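# Press the sprayer head fully onto the upright bottle

## Task

Fit the sprayer head onto the bottle and press the tight cap all the way down over the neck. The bottle must still be standing upright, and the cap must stay seated on its own once the robot lets go, not only while the robot holds it.

## Robot and tools

Robot: two FANUC CRX arms, left_arm and right_arm, each with a Robotiq 140 mm two-finger gripper. The root of left_arm sits at (+0.037, +0.434, 0) m and the root of right_arm at (-0.048, -0.401, 0) m. The names are just labels and do not match the left or right side of any image.

Frame: every pose uses one scene frame. Its origin is on the table top midway between the arms, +z points up, +x points out over the table, and left_arm is on the +y side. Units are metres, and quaternions are written w first. On each gripper the fingers point along its own +z and close along its own y. end_effector_position is the spot between the pads when they are shut. The fingertips stick out about 33 mm past it when closed and 9 mm when fully open. Closing pushes the tips roughly 24 mm farther from the arm, so leave that gap above any surface.

execute_actions(actions): actions is a list of actions, run one after another. Each action is a table of up to 15 rows, and each row lasts one control step (1/30 s). If a table has fewer rows, its last row repeats until all 15 steps are used. Every row is 20 numbers covering both arms, even when only one arm moves. The first 10 are for left_arm: x, y, z, qw, qx, qy, qz, then gripper position, force_limit, speed. The next 10 are the same for right_arm. x, y, z and the quaternion are an absolute pose target for the gripper in the scene frame. The three gripper numbers range from -1 to 1. An action is refused for both arms if any target lies more than 0.6 m from that gripper's current position along any of the gripper's own axes. If the first action fails that test, or any action is malformed, nothing runs. On each step the commanded pose is clipped to within 70 mm and 16 degrees of where the gripper actually is, so a distant target may take several actions to reach. When position and orientation cannot both be met, position wins. To keep an orientation steady, repeat the same quaternion in every row instead of copying back the drifted one from the result. To keep an arm still, resend its pose from the last result before it stopped. To leave a gripper unchanged, resend its previous three numbers; a 0 is a real command. An empty list just returns the state and images.

Gripper numbers: position +1 is fully open (140 mm), about -0.8 brings the pads together, and -1 closes until something blocks the fingers. force_limit sets the grip: about 14 N at -1, 60 N at 0, 107 N at +1. speed sets how fast the gap changes: about 30, 140 and 250 mm/s at -1, 0 and +1. After closing, look for object_status 2 (stopped while closing, so holding something). The other codes are 0 moving, 1 stopped while opening, and 3 reached the commanded position or pads met. To tighten a grip that already reads 2, raise force_limit and switch position between -1 and -0.98. position_measured is in counts, with 3 fully open and 230 pads touching.

move(target, speed, stop_force, blocking): target is one 20-number row laid out like above, giving absolute poses. Both grippers travel in straight lines toward them and finish together, taking 0.5 to 10 s; anything longer is cut off at 10 s. speed is the top path speed in m/s, from 0.002 to 0.5 (default 0.25), and turning is capped at twice that value in rad/s. The gripper numbers in the row are applied when the move starts. Paths ignore obstacles and the other arm. stop_force (N, 20 to 80, one value for both arms) ends an arm's path when it feels that much extra resistance along its direction of travel. It is only accepted after the scene has run 0.2 s, and it cannot be combined with blocking=false. It is not dependable if the gripper rotates during the move, it reads nothing near a stretched arm, and it should be left out when pulling an arm away from something it presses on. An arm within 1.5 mm and 0.5 degrees of its target counts as still. blocking=false returns after 0.5 s while the motion carries on; other motion commands are refused until a result shows the move ended. The result adds a move: line with the ending (done, off_target, moving, held, fault, contact) and any limits (paced = pose clipped, held = some steps blocked, after which the arm may jump fast), plus each gripper's remaining distance.

wait(seconds): 0 to 10, lets time pass while commands hold, and returns early when a running move ends. stop: brakes a running move, though the fingers keep moving. zoom_image(camera, region): region is [x0, y0, x1, y1] in pixels, at most 504 by 504. Cameras: cam_head_left, cam_head_right, cam_high, cam_low, cam_left_wrist, cam_right_wrist, all 504x504. show_instructions shows the reference pages. read_manual(section) returns the "licences" text. finished_scene(scene) ends the current scene and takes its number; it cannot be undone.

Results: the state line gives each gripper's pose, which gets less accurate at long reach. Hand target lines show the pose the controller is currently heading for. A pose unreachable line means a clearance check changed or blocked a command. HELD marks steps that were held back, and step readings list positions during the action.

Cautions: the arms are stiff. Pressing even slightly past a firm contact can trigger a fault. A contact torque at a joint's load limit (140 N m for waist, shoulder and elbow; 35.2 N m for the wrist joints) or an outside force of 150 N freezes that arm for 10 s. Fast moves hit harder. Pressing the cap home needs firm but gentle force, best with a slow move and stop_force. Keep the arms from hitting each other, and never knock objects off the table or tip the bottle over. Loose objects may be nudged now and then by outside pushes. Holding loads heats the motors; a MOTOR HOT warning comes before an over-temperature stop.

Each tool is called after "Emit:" in YAML: its name, and indented under it one key for each argument.

Reference images:

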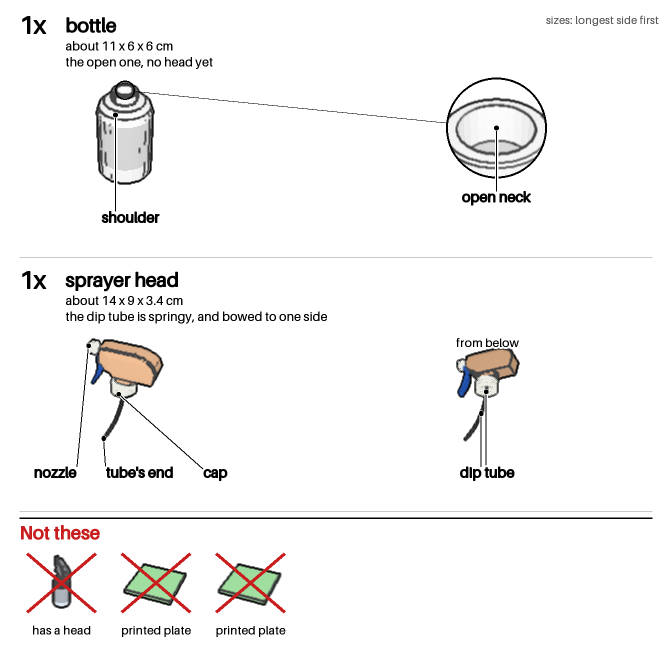

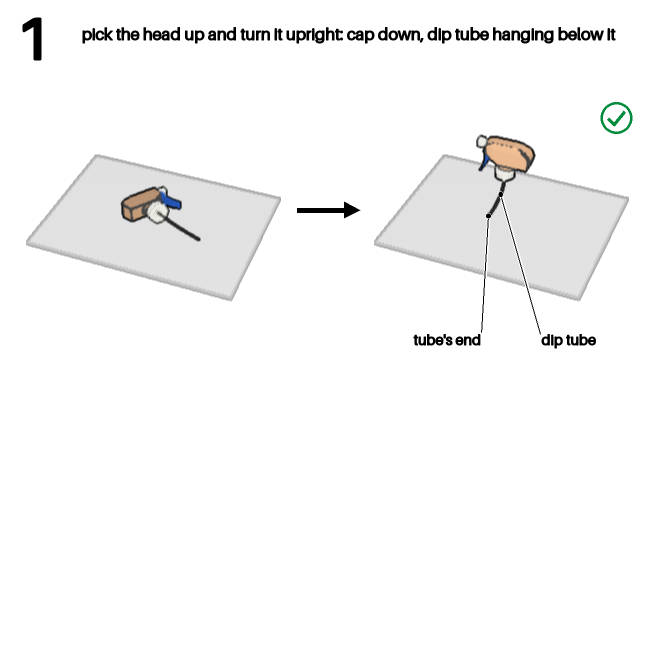

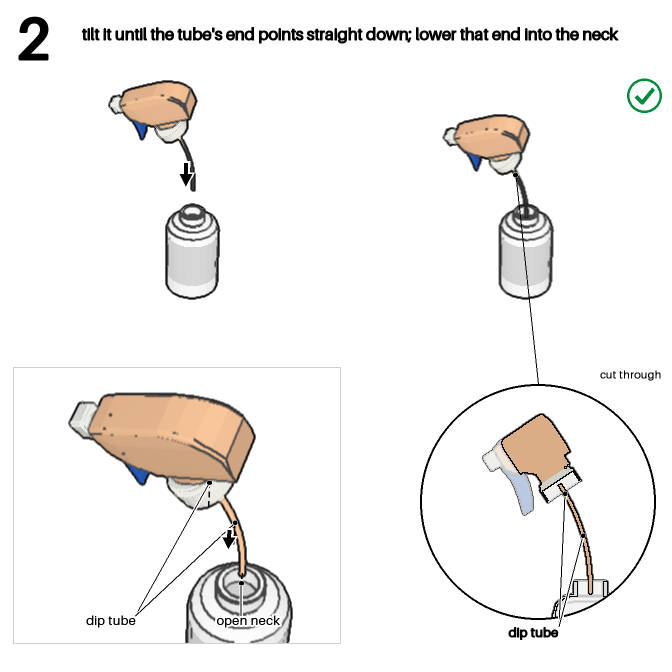

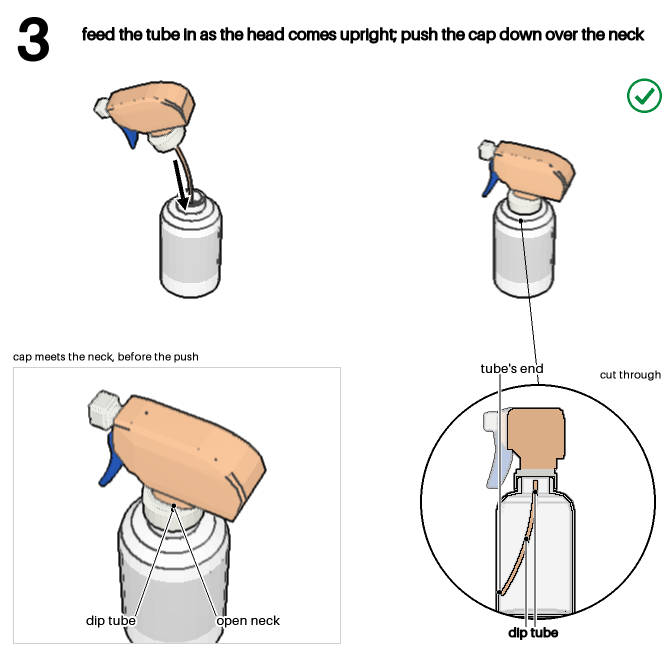

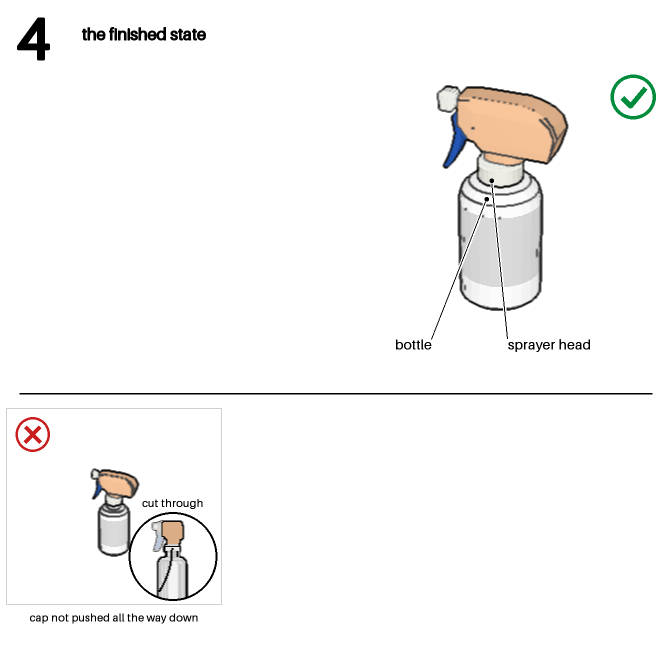

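## Session

Emit:
execute_actions:
  actions: []

Scene clock: 0.00 s.
left_arm: end_effector_position=(+0.8350, -0.1262, +0.3464) position_measured=3 object_status=3 end_effector_quat_wxyz=(+0.256, +0.591, -0.527, +0.554) | right_arm: end_effector_position=(+0.3386, -0.2909, +0.2004) position_measured=3 object_status=3 end_effector_quat_wxyz=(-0.145, +0.967, +0.054, +0.202)
Joint positions: left_arm=[-0.391  0.685  0.247  1.655 -0.762 -0.665] | right_arm=[ 0.398 -0.543 -0.574 -0.075 -1.043  1.158]
Joint velocities: left_arm=[ 0.     0.001  0.     0.001 -0.     0.   ] | right_arm=[ 0.    -0.    -0.    -0.     0.    -0.001]
Hand target (left_arm): +0.835, -0.126, +0.346; +0.256, +0.591, -0.527, +0.554
Hand target (right_arm): +0.339, -0.291, +0.200; -0.145, +0.967, +0.054, +0.202

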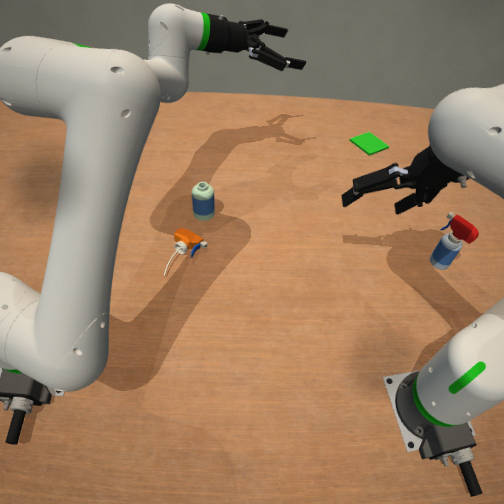

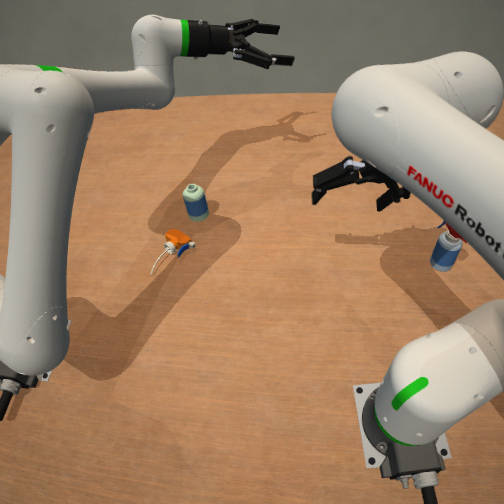

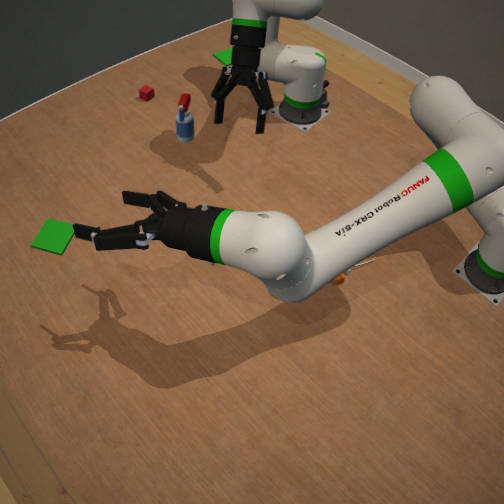

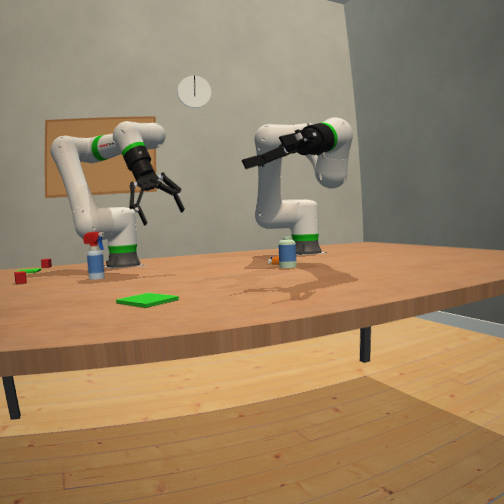

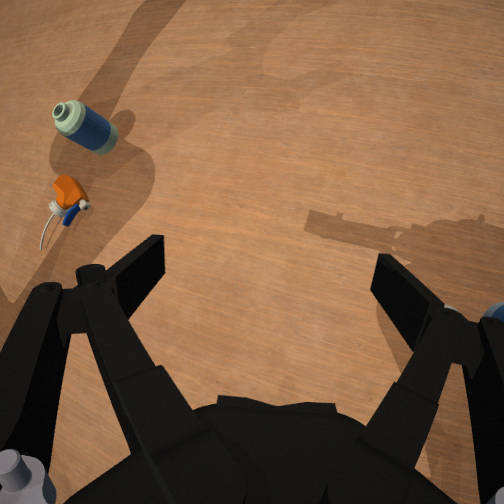

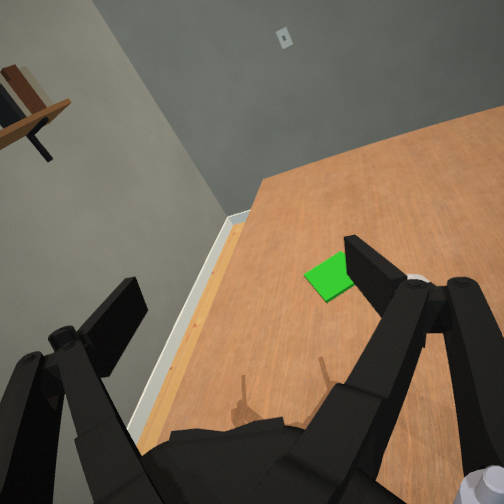

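Emit:
move:
  target: [0.42,0.1,0.35,0,1,0,0,1,0,0, 0.3386,-0.2909,0.2004,-0.145,0.967,0.054,0.202,1,0,0]
  speed: 0.4

Scene clock: 6.93 s.
left_arm: end_effector_position=(+0.4206, +0.0995, +0.3487) position_measured=3 object_status=3 end_effector_quat_wxyz=(+0.001, +1.000, -0.001, +0.001) | right_arm: end_effector_position=(+0.3386, -0.2909, +0.2004) position_measured=3 object_status=3 end_effector_quat_wxyz=(-0.145, +0.967, +0.054, +0.202)
Joint positions: left_arm=[-0.479  0.188  0.465  0.001 -1.844  2.027] | right_arm=[ 0.398 -0.544 -0.575 -0.074 -1.042  1.158]
Joint velocities: left_arm=[-0.001 -0.     0.    -0.001 -0.    -0.001] | right_arm=[-0.     0.     0.     0.001 -0.    -0.001]
Hand target (left_arm): +0.421, +0.099, +0.349; +0.001, +1.000, -0.001, +0.001
Hand target (right_arm): +0.339, -0.291, +0.200; -0.145, +0.967, +0.054, +0.202
Off the commanded pose (left_arm): 0.001 m, 0 deg.
Off the commanded pose (right_arm): 0.000 m, 0 deg.
move: done; limits=paced

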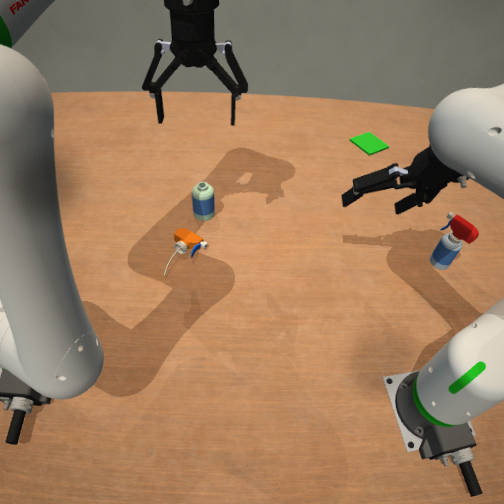

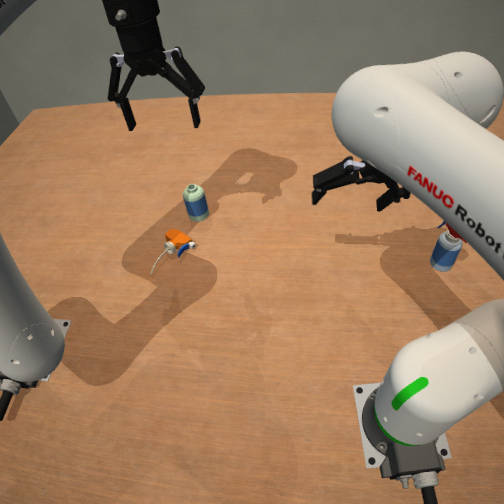

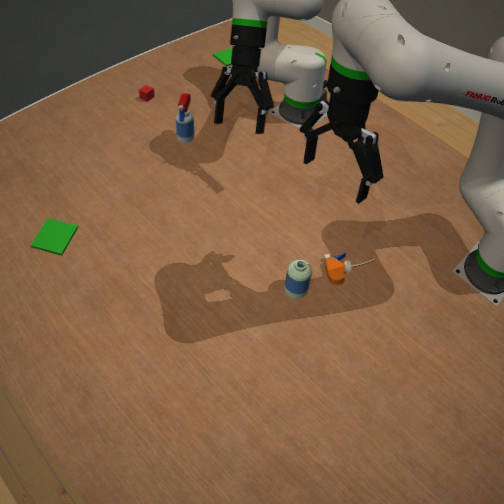

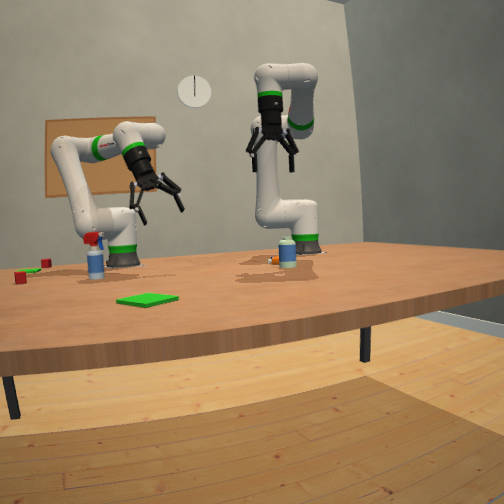

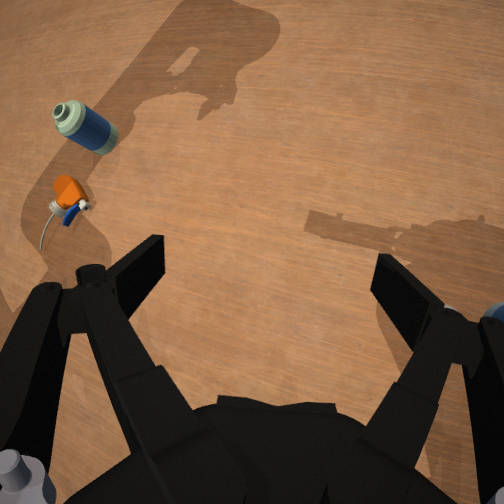

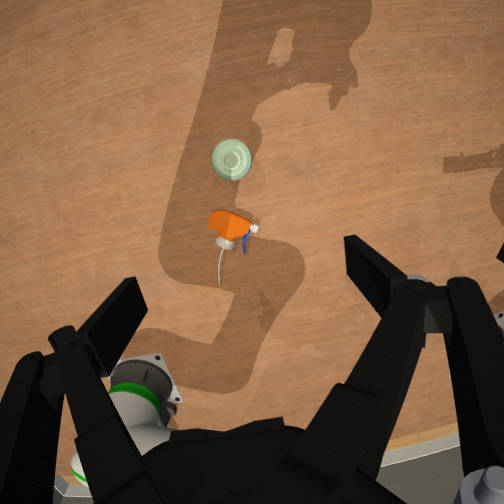

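Emit:
move:
  target: [0.33,0.12,0.2,0,1,0,0,1,0,0, 0.3386,-0.2909,0.2004,-0.145,0.967,0.054,0.202,1,0,0]
  speed: 0.3

Emit:
zoom_image:
  camera: "cam_head_left"
  region: [120,160,260,300]

Scene clock: 18.40 s.
left_arm: end_effector_position=(+0.3305, +0.1196, +0.1998) position_measured=3 object_status=3 end_effector_quat_wxyz=(+0.000, +1.000, -0.000, -0.000) | right_arm: end_effector_position=(+0.3386, -0.2909, +0.2004) position_measured=3 object_status=3 end_effector_quat_wxyz=(-0.145, +0.967, +0.054, +0.202)
Joint positions: left_arm=[-0.533 -0.046 -0.135  0.    -1.481  2.082] | right_arm=[ 0.398 -0.544 -0.575 -0.074 -1.042  1.158]
Joint velocities: left_arm=[-0.    -0.001 -0.001  0.     0.    -0.   ] | right_arm=[-0.002 -0.    -0.     0.001 -0.     0.002]
Hand target (left_arm): +0.331, +0.120, +0.200; +0.000, +1.000, -0.000, -0.000
Hand target (right_arm): +0.339, -0.291, +0.200; -0.145, +0.967, +0.054, +0.202
Off the commanded pose (left_arm): 0.001 m, 0 deg.
Off the commanded pose (right_arm): 0.000 m, 0 deg.
move: done

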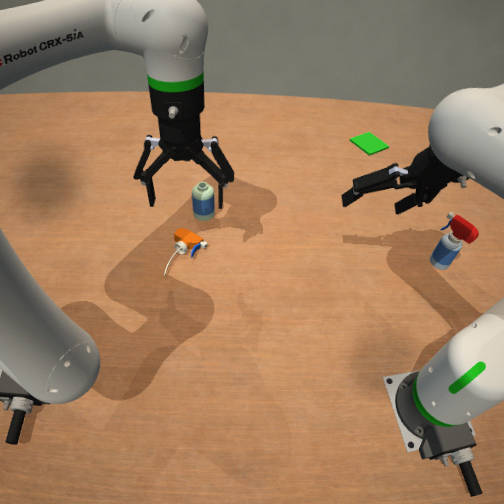

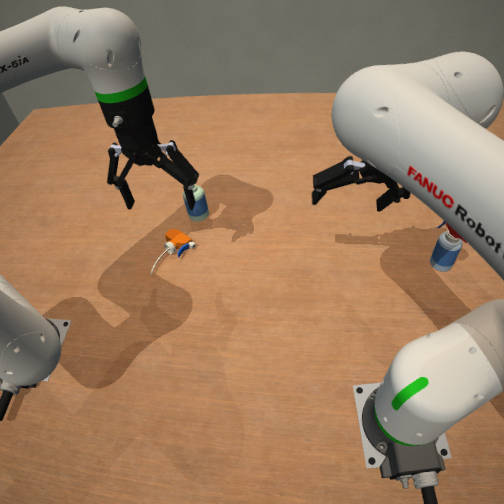

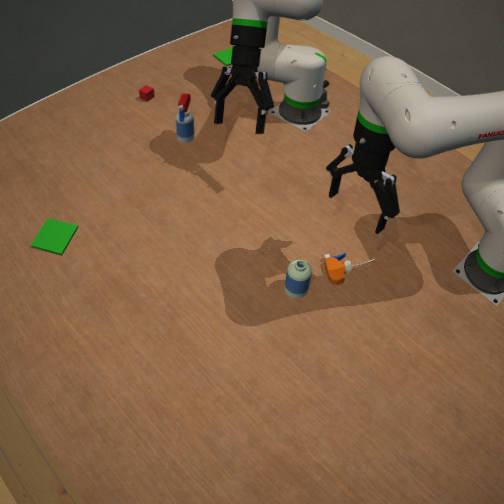

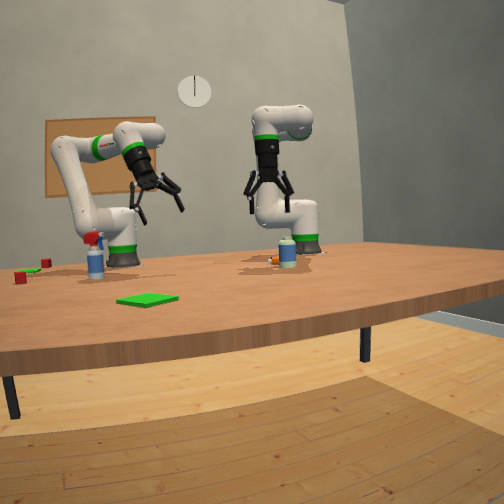

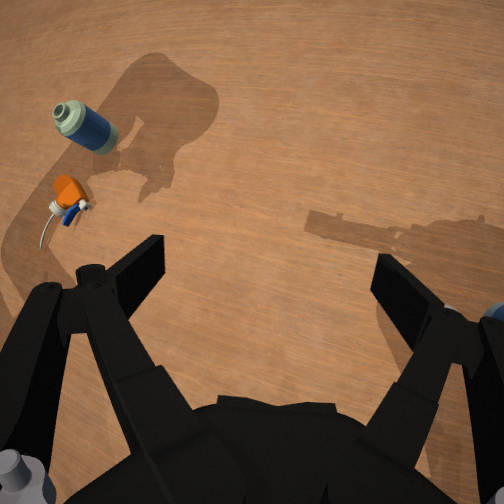

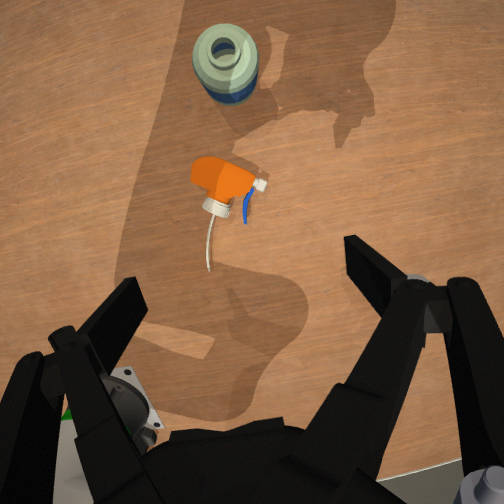

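Region (120, 160, 260, 300) of cam_head_left's 504x504 image, scaled by 3.600, with more detail than that image has.

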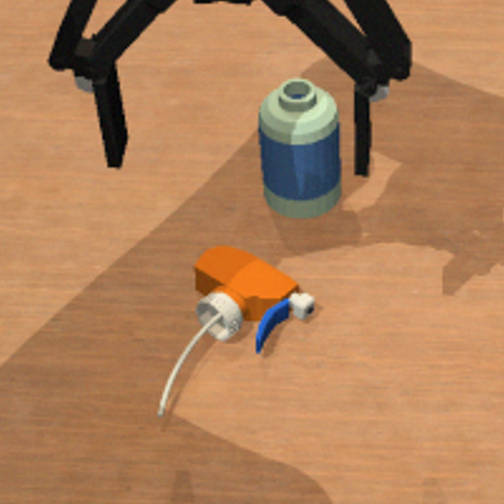

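Emit:
move:
  target: [0.378,0.138,0.09,0,0.976,-0.216,0,0.6,1,0, 0.3386,-0.2909,0.2004,-0.145,0.967,0.054,0.202,1,0,0]
  speed: 0.3

Emit:
zoom_image:
  camera: "cam_head_left"
  region: [120,160,260,300]

Scene clock: 26.60 s.
left_arm: end_effector_position=(+0.3784, +0.1380, +0.0901) position_measured=53 object_status=3 end_effector_quat_wxyz=(-0.000, +0.976, -0.216, +0.000) | right_arm: end_effector_position=(+0.3386, -0.2909, +0.2004) position_measured=3 object_status=3 end_effector_quat_wxyz=(-0.145, +0.967, +0.054, +0.202)
Joint positions: left_arm=[-0.444  0.07  -0.28  -0.001 -1.221  1.557] | right_arm=[ 0.398 -0.544 -0.575 -0.074 -1.042  1.158]
Joint velocities: left_arm=[ 0.001 -0.001 -0.     0.001  0.    -0.001] | right_arm=[-0.001  0.     0.    -0.001 -0.001  0.   ]
Hand target (left_arm): +0.378, +0.138, +0.090; -0.000, +0.976, -0.216, +0.000
Hand target (right_arm): +0.339, -0.291, +0.200; -0.145, +0.967, +0.054, +0.202
Off the commanded pose (left_arm): 0.000 m, 0 deg.
Off the commanded pose (right_arm): 0.000 m, 0 deg.
move: done

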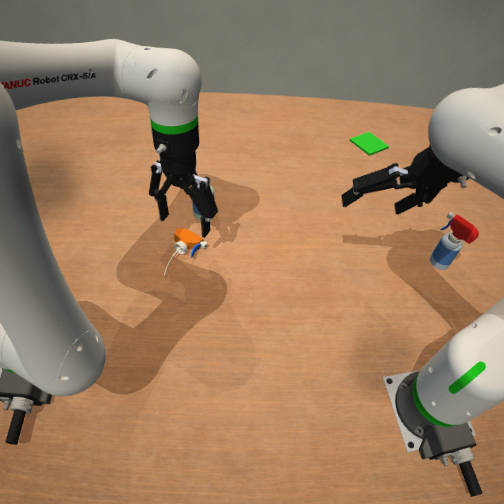

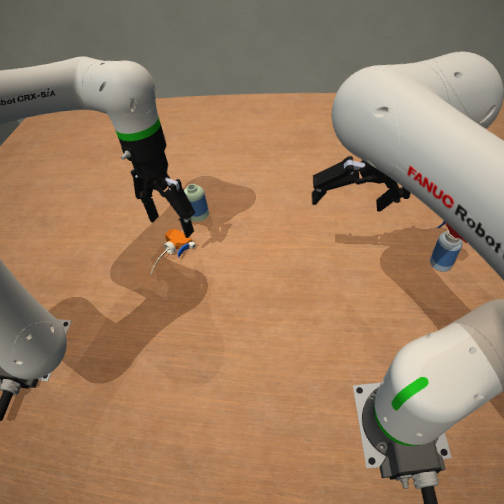

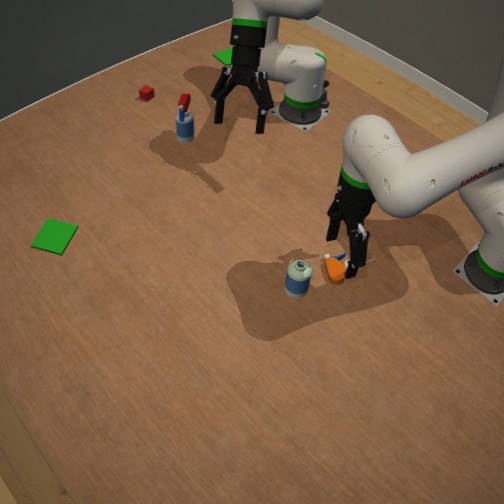

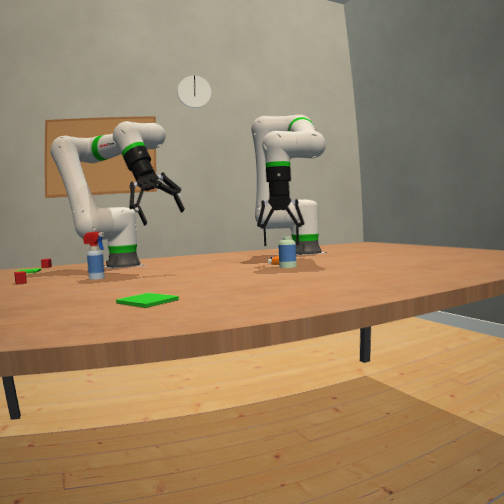

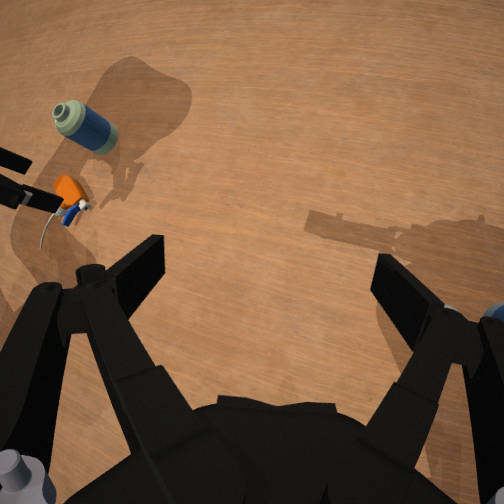

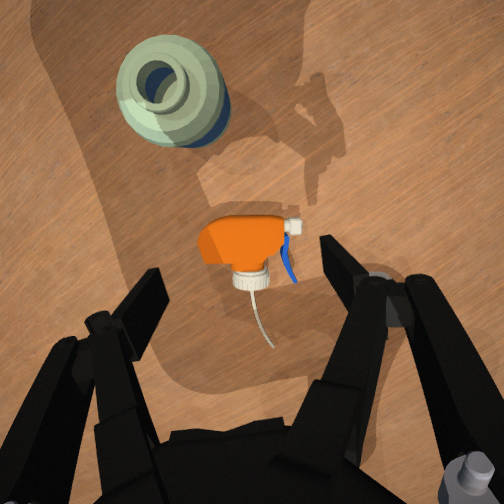

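Region (120, 160, 260, 300) of cam_head_left's 504x504 image, scaled by 3.600, with more detail than that image has.

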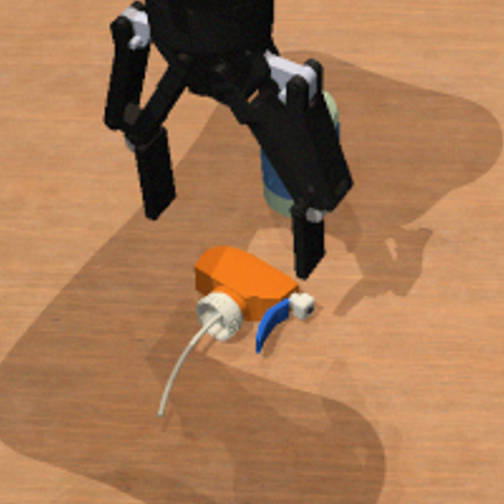

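Emit:
move:
  target: [0.374,0.131,0.03,0,0.954,-0.30,0,0.6,1,0, 0.3386,-0.2909,0.2004,-0.145,0.967,0.054,0.202,1,0,0]
  speed: 0.1

Emit:
zoom_image:
  camera: "cam_head_left"
  region: [120,160,260,300]

Scene clock: 35.03 s.
left_arm: end_effector_position=(+0.3742, +0.1308, +0.0300) position_measured=53 object_status=3 end_effector_quat_wxyz=(+0.000, +0.954, -0.300, +0.000) | right_arm: end_effector_position=(+0.3386, -0.2909, +0.2004) position_measured=3 object_status=3 end_effector_quat_wxyz=(-0.145, +0.967, +0.054, +0.202)
Joint positions: left_arm=[-0.462  0.137 -0.359  0.    -1.075  1.402] | right_arm=[ 0.398 -0.544 -0.575 -0.074 -1.042  1.158]
Joint velocities: left_arm=[-0.001  0.001 -0.    -0.001  0.     0.001] | right_arm=[ 0.001 -0.     0.    -0.001 -0.001  0.001]
Hand target (left_arm): +0.374, +0.131, +0.030; +0.000, +0.954, -0.300, -0.000
Hand target (right_arm): +0.339, -0.291, +0.200; -0.145, +0.967, +0.054, +0.202
Off the commanded pose (left_arm): 0.000 m, 0 deg.
Off the commanded pose (right_arm): 0.000 m, 0 deg.
move: done

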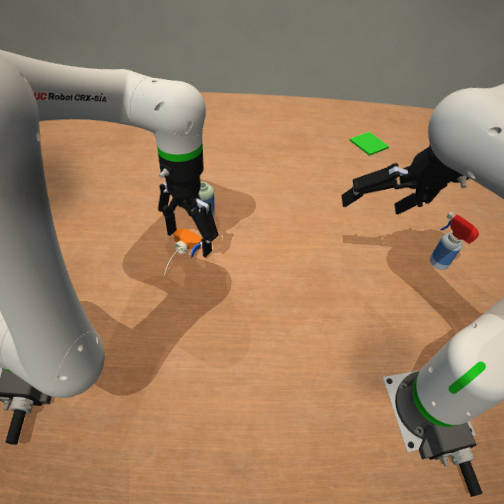

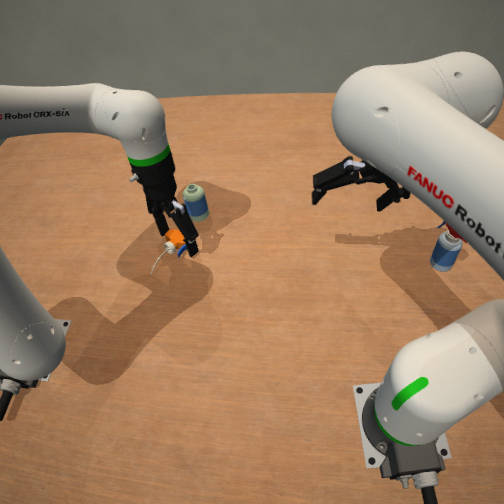

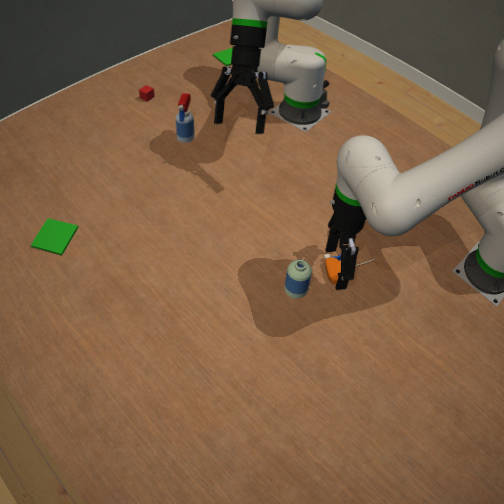

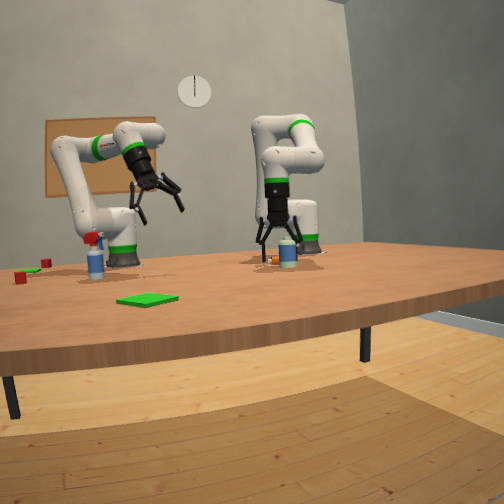

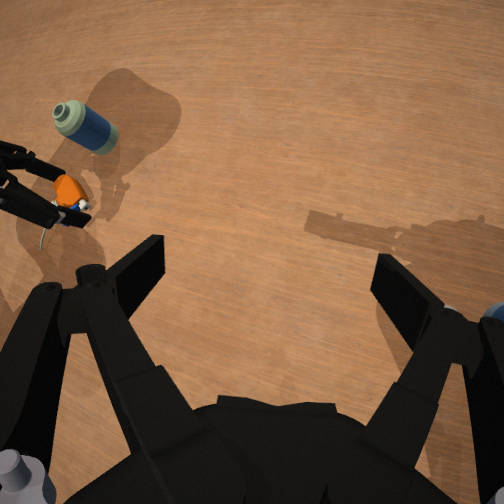

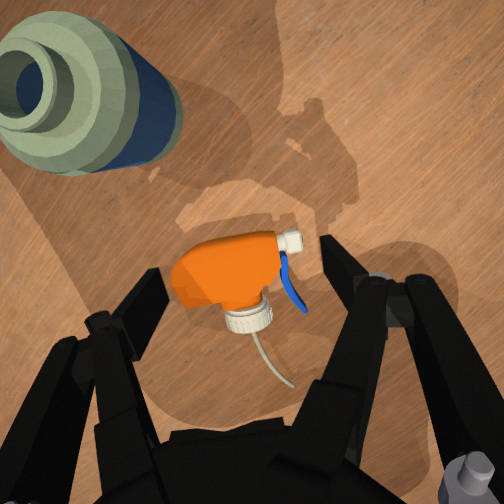

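Region (120, 160, 260, 300) of cam_head_left's 504x504 image, scaled by 3.600, with more detail than that image has.

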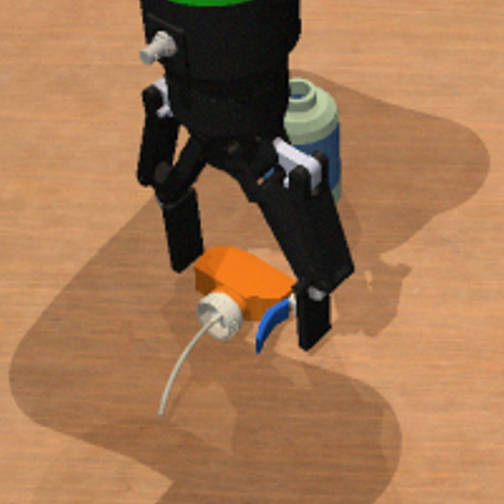

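Emit:
move:
  target: [0.382,0.125,0.028,0,0.954,-0.30,0,0.6,1,0, 0.3386,-0.2909,0.2004,-0.145,0.967,0.054,0.202,1,0,0]
  speed: 0.05

Emit:
move:
  target: [0.382,0.125,0.028,0,0.954,-0.30,0,-1,1,-0.3, 0.3386,-0.2909,0.2004,-0.145,0.967,0.054,0.202,1,0,0]
  speed: 0.05

Scene clock: 39.63 s.
left_arm: end_effector_position=(+0.3820, +0.1250, +0.0280) position_measured=53 object_status=3 end_effector_quat_wxyz=(+0.000, +0.954, -0.300, +0.000) | right_arm: end_effector_position=(+0.3386, -0.2909, +0.2004) position_measured=3 object_status=3 end_effector_quat_wxyz=(-0.145, +0.967, +0.054, +0.202)
Joint positions: left_arm=[-0.467  0.162 -0.335  0.    -1.074  1.407] | right_arm=[ 0.398 -0.544 -0.575 -0.074 -1.042  1.158]
Joint velocities: left_arm=[-0.  0.  0. -0.  0.  0.] | right_arm=[ 0.     0.    -0.     0.    -0.001 -0.   ]
Hand target (left_arm): +0.382, +0.125, +0.028; +0.000, +0.954, -0.300, +0.000
Hand target (right_arm): +0.339, -0.291, +0.200; -0.145, +0.967, +0.054, +0.202
Off the commanded pose (left_arm): 0.000 m, 0 deg.
Off the commanded pose (right_arm): 0.000 m, 0 deg.
move: done

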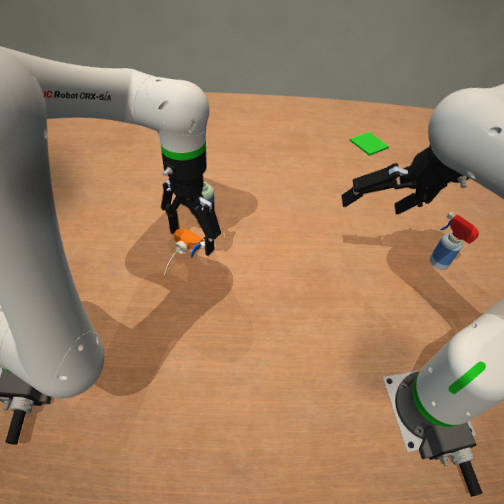

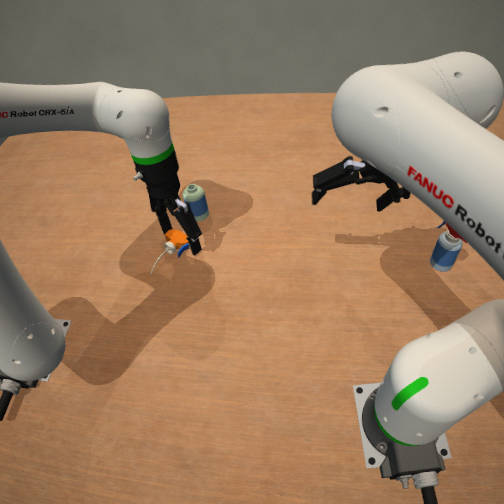

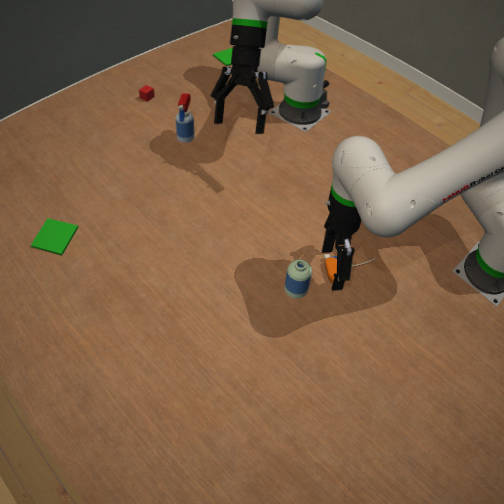

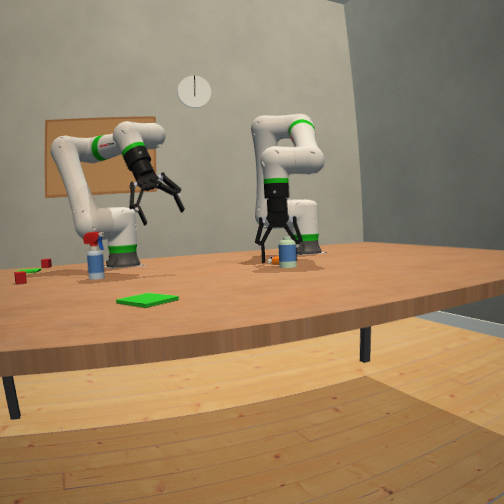

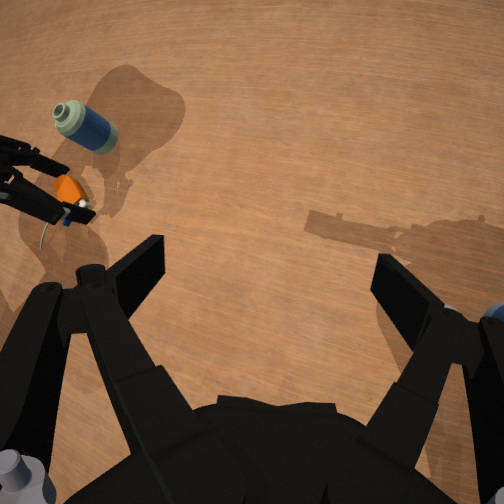

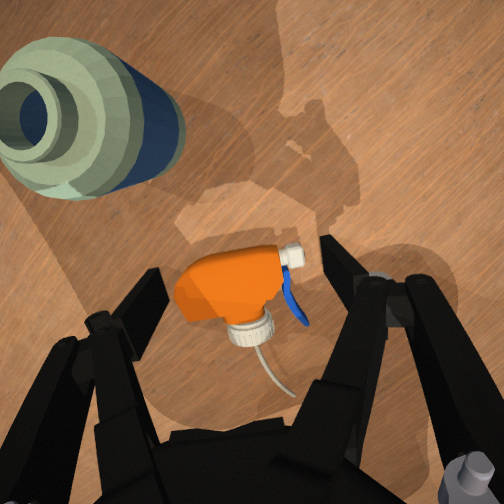

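Scene clock: 40.33 s.
left_arm: end_effector_position=(+0.3820, +0.1250, +0.0280) position_measured=102 object_status=2 end_effector_quat_wxyz=(-0.000, +0.954, -0.300, +0.000) | right_arm: end_effector_position=(+0.3386, -0.2909, +0.2004) position_measured=3 object_status=3 end_effector_quat_wxyz=(-0.145, +0.967, +0.054, +0.202)
Joint positions: left_arm=[-0.467  0.162 -0.335 -0.    -1.074  1.407] | right_arm=[ 0.398 -0.544 -0.575 -0.074 -1.042  1.158]
Joint velocities: left_arm=[ 0.001 -0.    -0.     0.001  0.001 -0.   ] | right_arm=[-0.     0.     0.    -0.     0.001 -0.002]
Hand target (left_arm): +0.382, +0.125, +0.028; +0.000, +0.954, -0.300, -0.000
Hand target (right_arm): +0.339, -0.291, +0.200; -0.145, +0.967, +0.054, +0.202
Off the commanded pose (left_arm): 0.000 m, 0 deg.
Off the commanded pose (right_arm): 0.000 m, 0 deg.
move: done

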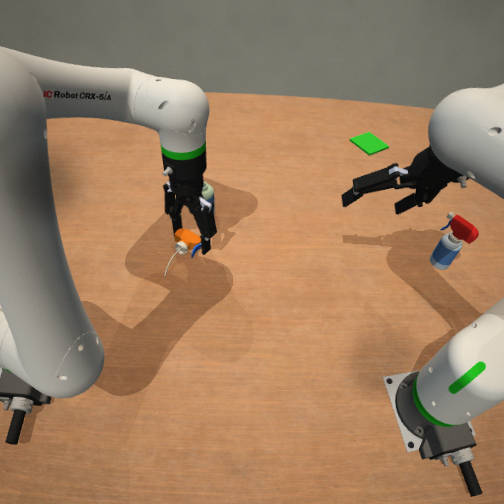

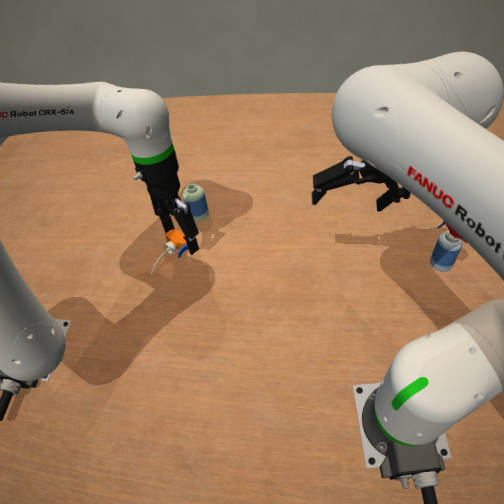

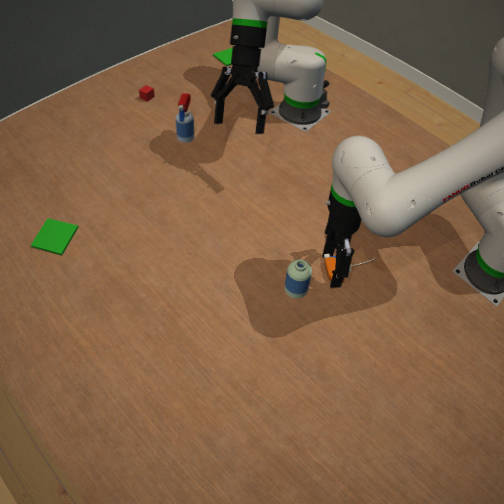

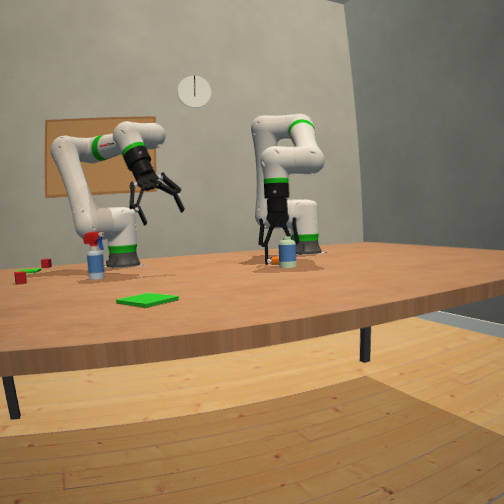

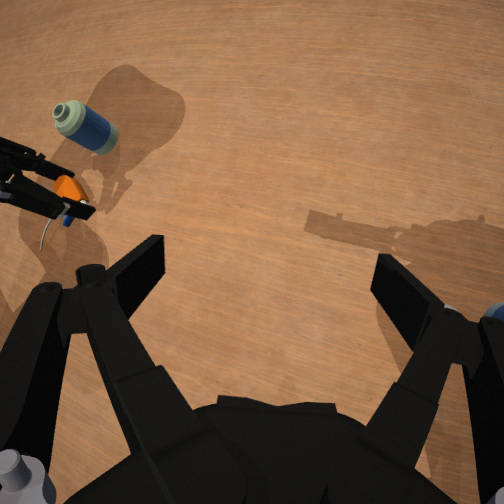

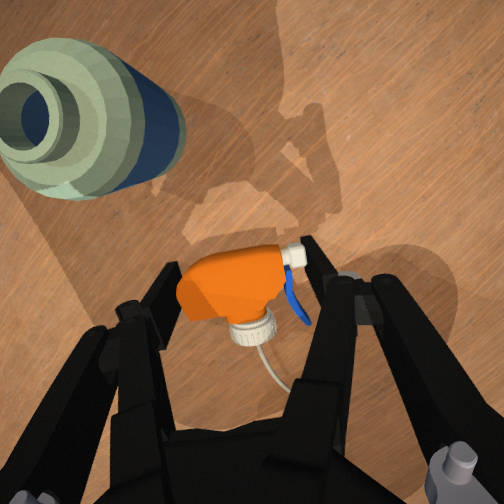

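Emit:
move:
  target: [0.382,0.125,0.22,0,0.954,-0.30,0,-1,1,-0.3, 0.40,-0.25,0.15,0.5,-0.5,-0.5,-0.5,1,0,0]
  speed: 0.2

Emit:
move:
  target: [0.42,0.10,0.30,0,0.707,0,0.707,-1,1,-0.3, 0.49,-0.10,0.06,0.5,-0.5,-0.5,-0.5,1,0,0]
  speed: 0.2

Scene clock: 61.70 s.
left_arm: end_effector_position=(+0.3813, +0.1254, +0.2200) position_measured=102 object_status=2 end_effector_quat_wxyz=(-0.000, +0.954, -0.300, +0.000) | right_arm: end_effector_position=(+0.3901, -0.2574, +0.1629) position_measured=3 object_status=3 end_effector_quat_wxyz=(-0.456, +0.617, +0.438, +0.469)
Joint positions: left_arm=[-0.467  0.034 -0.009 -0.    -1.529  1.407] | right_arm=[-0.568  0.371 -0.251 -1.313 -1.677  3.64 ]
Joint velocities: left_arm=[ 0.     0.     0.    -0.    -0.    -0.001] | right_arm=[-0.  0. -0.  0.  0.  0.]
Hand target (left_arm): +0.381, +0.125, +0.220; -0.000, +0.954, -0.300, +0.000
Hand target (right_arm): +0.390, -0.257, +0.163; -0.456, +0.617, +0.438, +0.469
Off the commanded pose (left_arm): 0.001 m, 0 deg.
Off the commanded pose (right_arm): 0.018 m, 16 deg.
FORCE FAULT: contact force on the right arm reached its limit, and that arm stopped for 10 seconds. The contact can be on any part of that arm, not only on its tool. That time counts as 18 of the actions that you can send in this scene. That arm's remaining commands of this call were not run. That arm holds still and accepts commands again. Move the arm away from the contact; if what it grips holds it there, let go first. Pushing or pulling that hard again can fault the arm again.
move: fault (right_arm)

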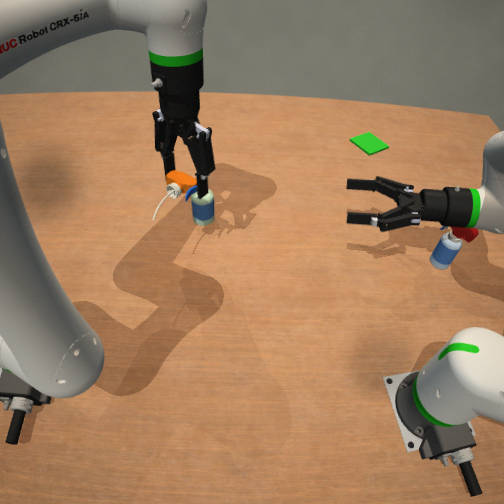

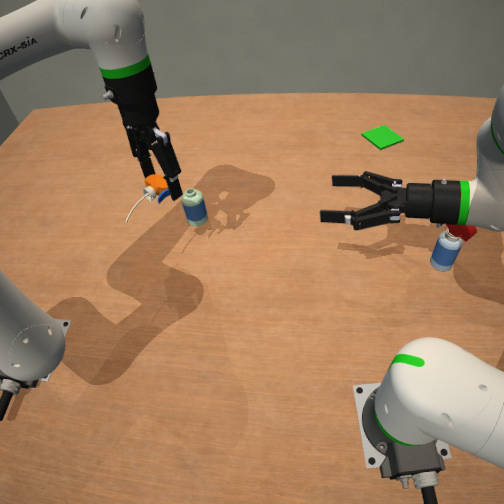

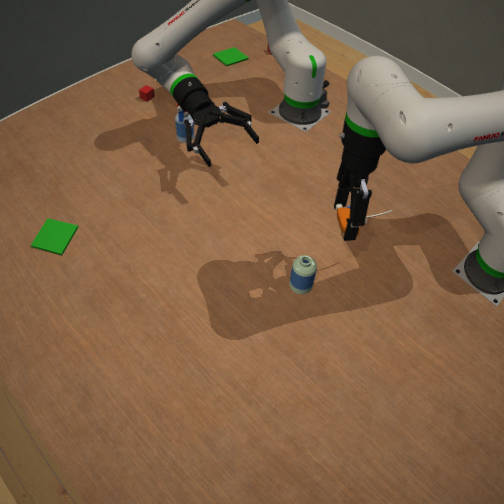

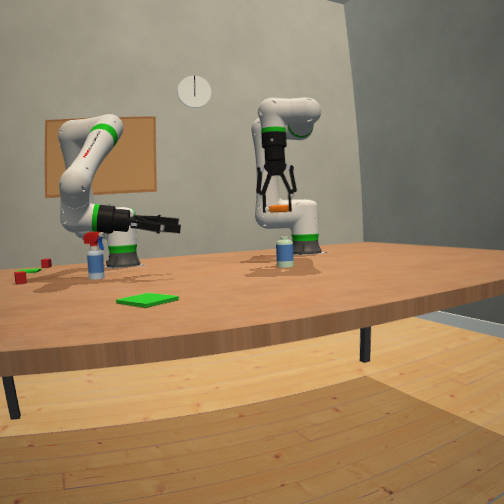

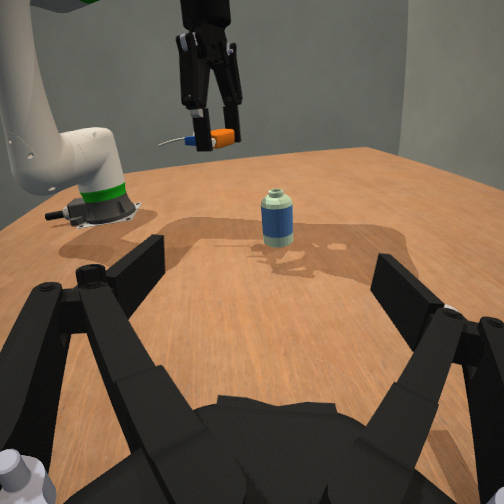

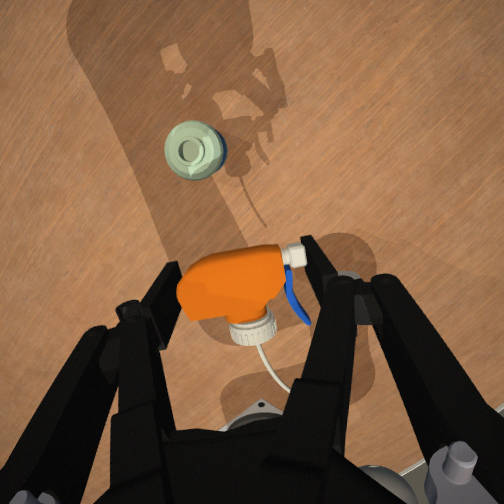

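not run: a fault stop came before this call.


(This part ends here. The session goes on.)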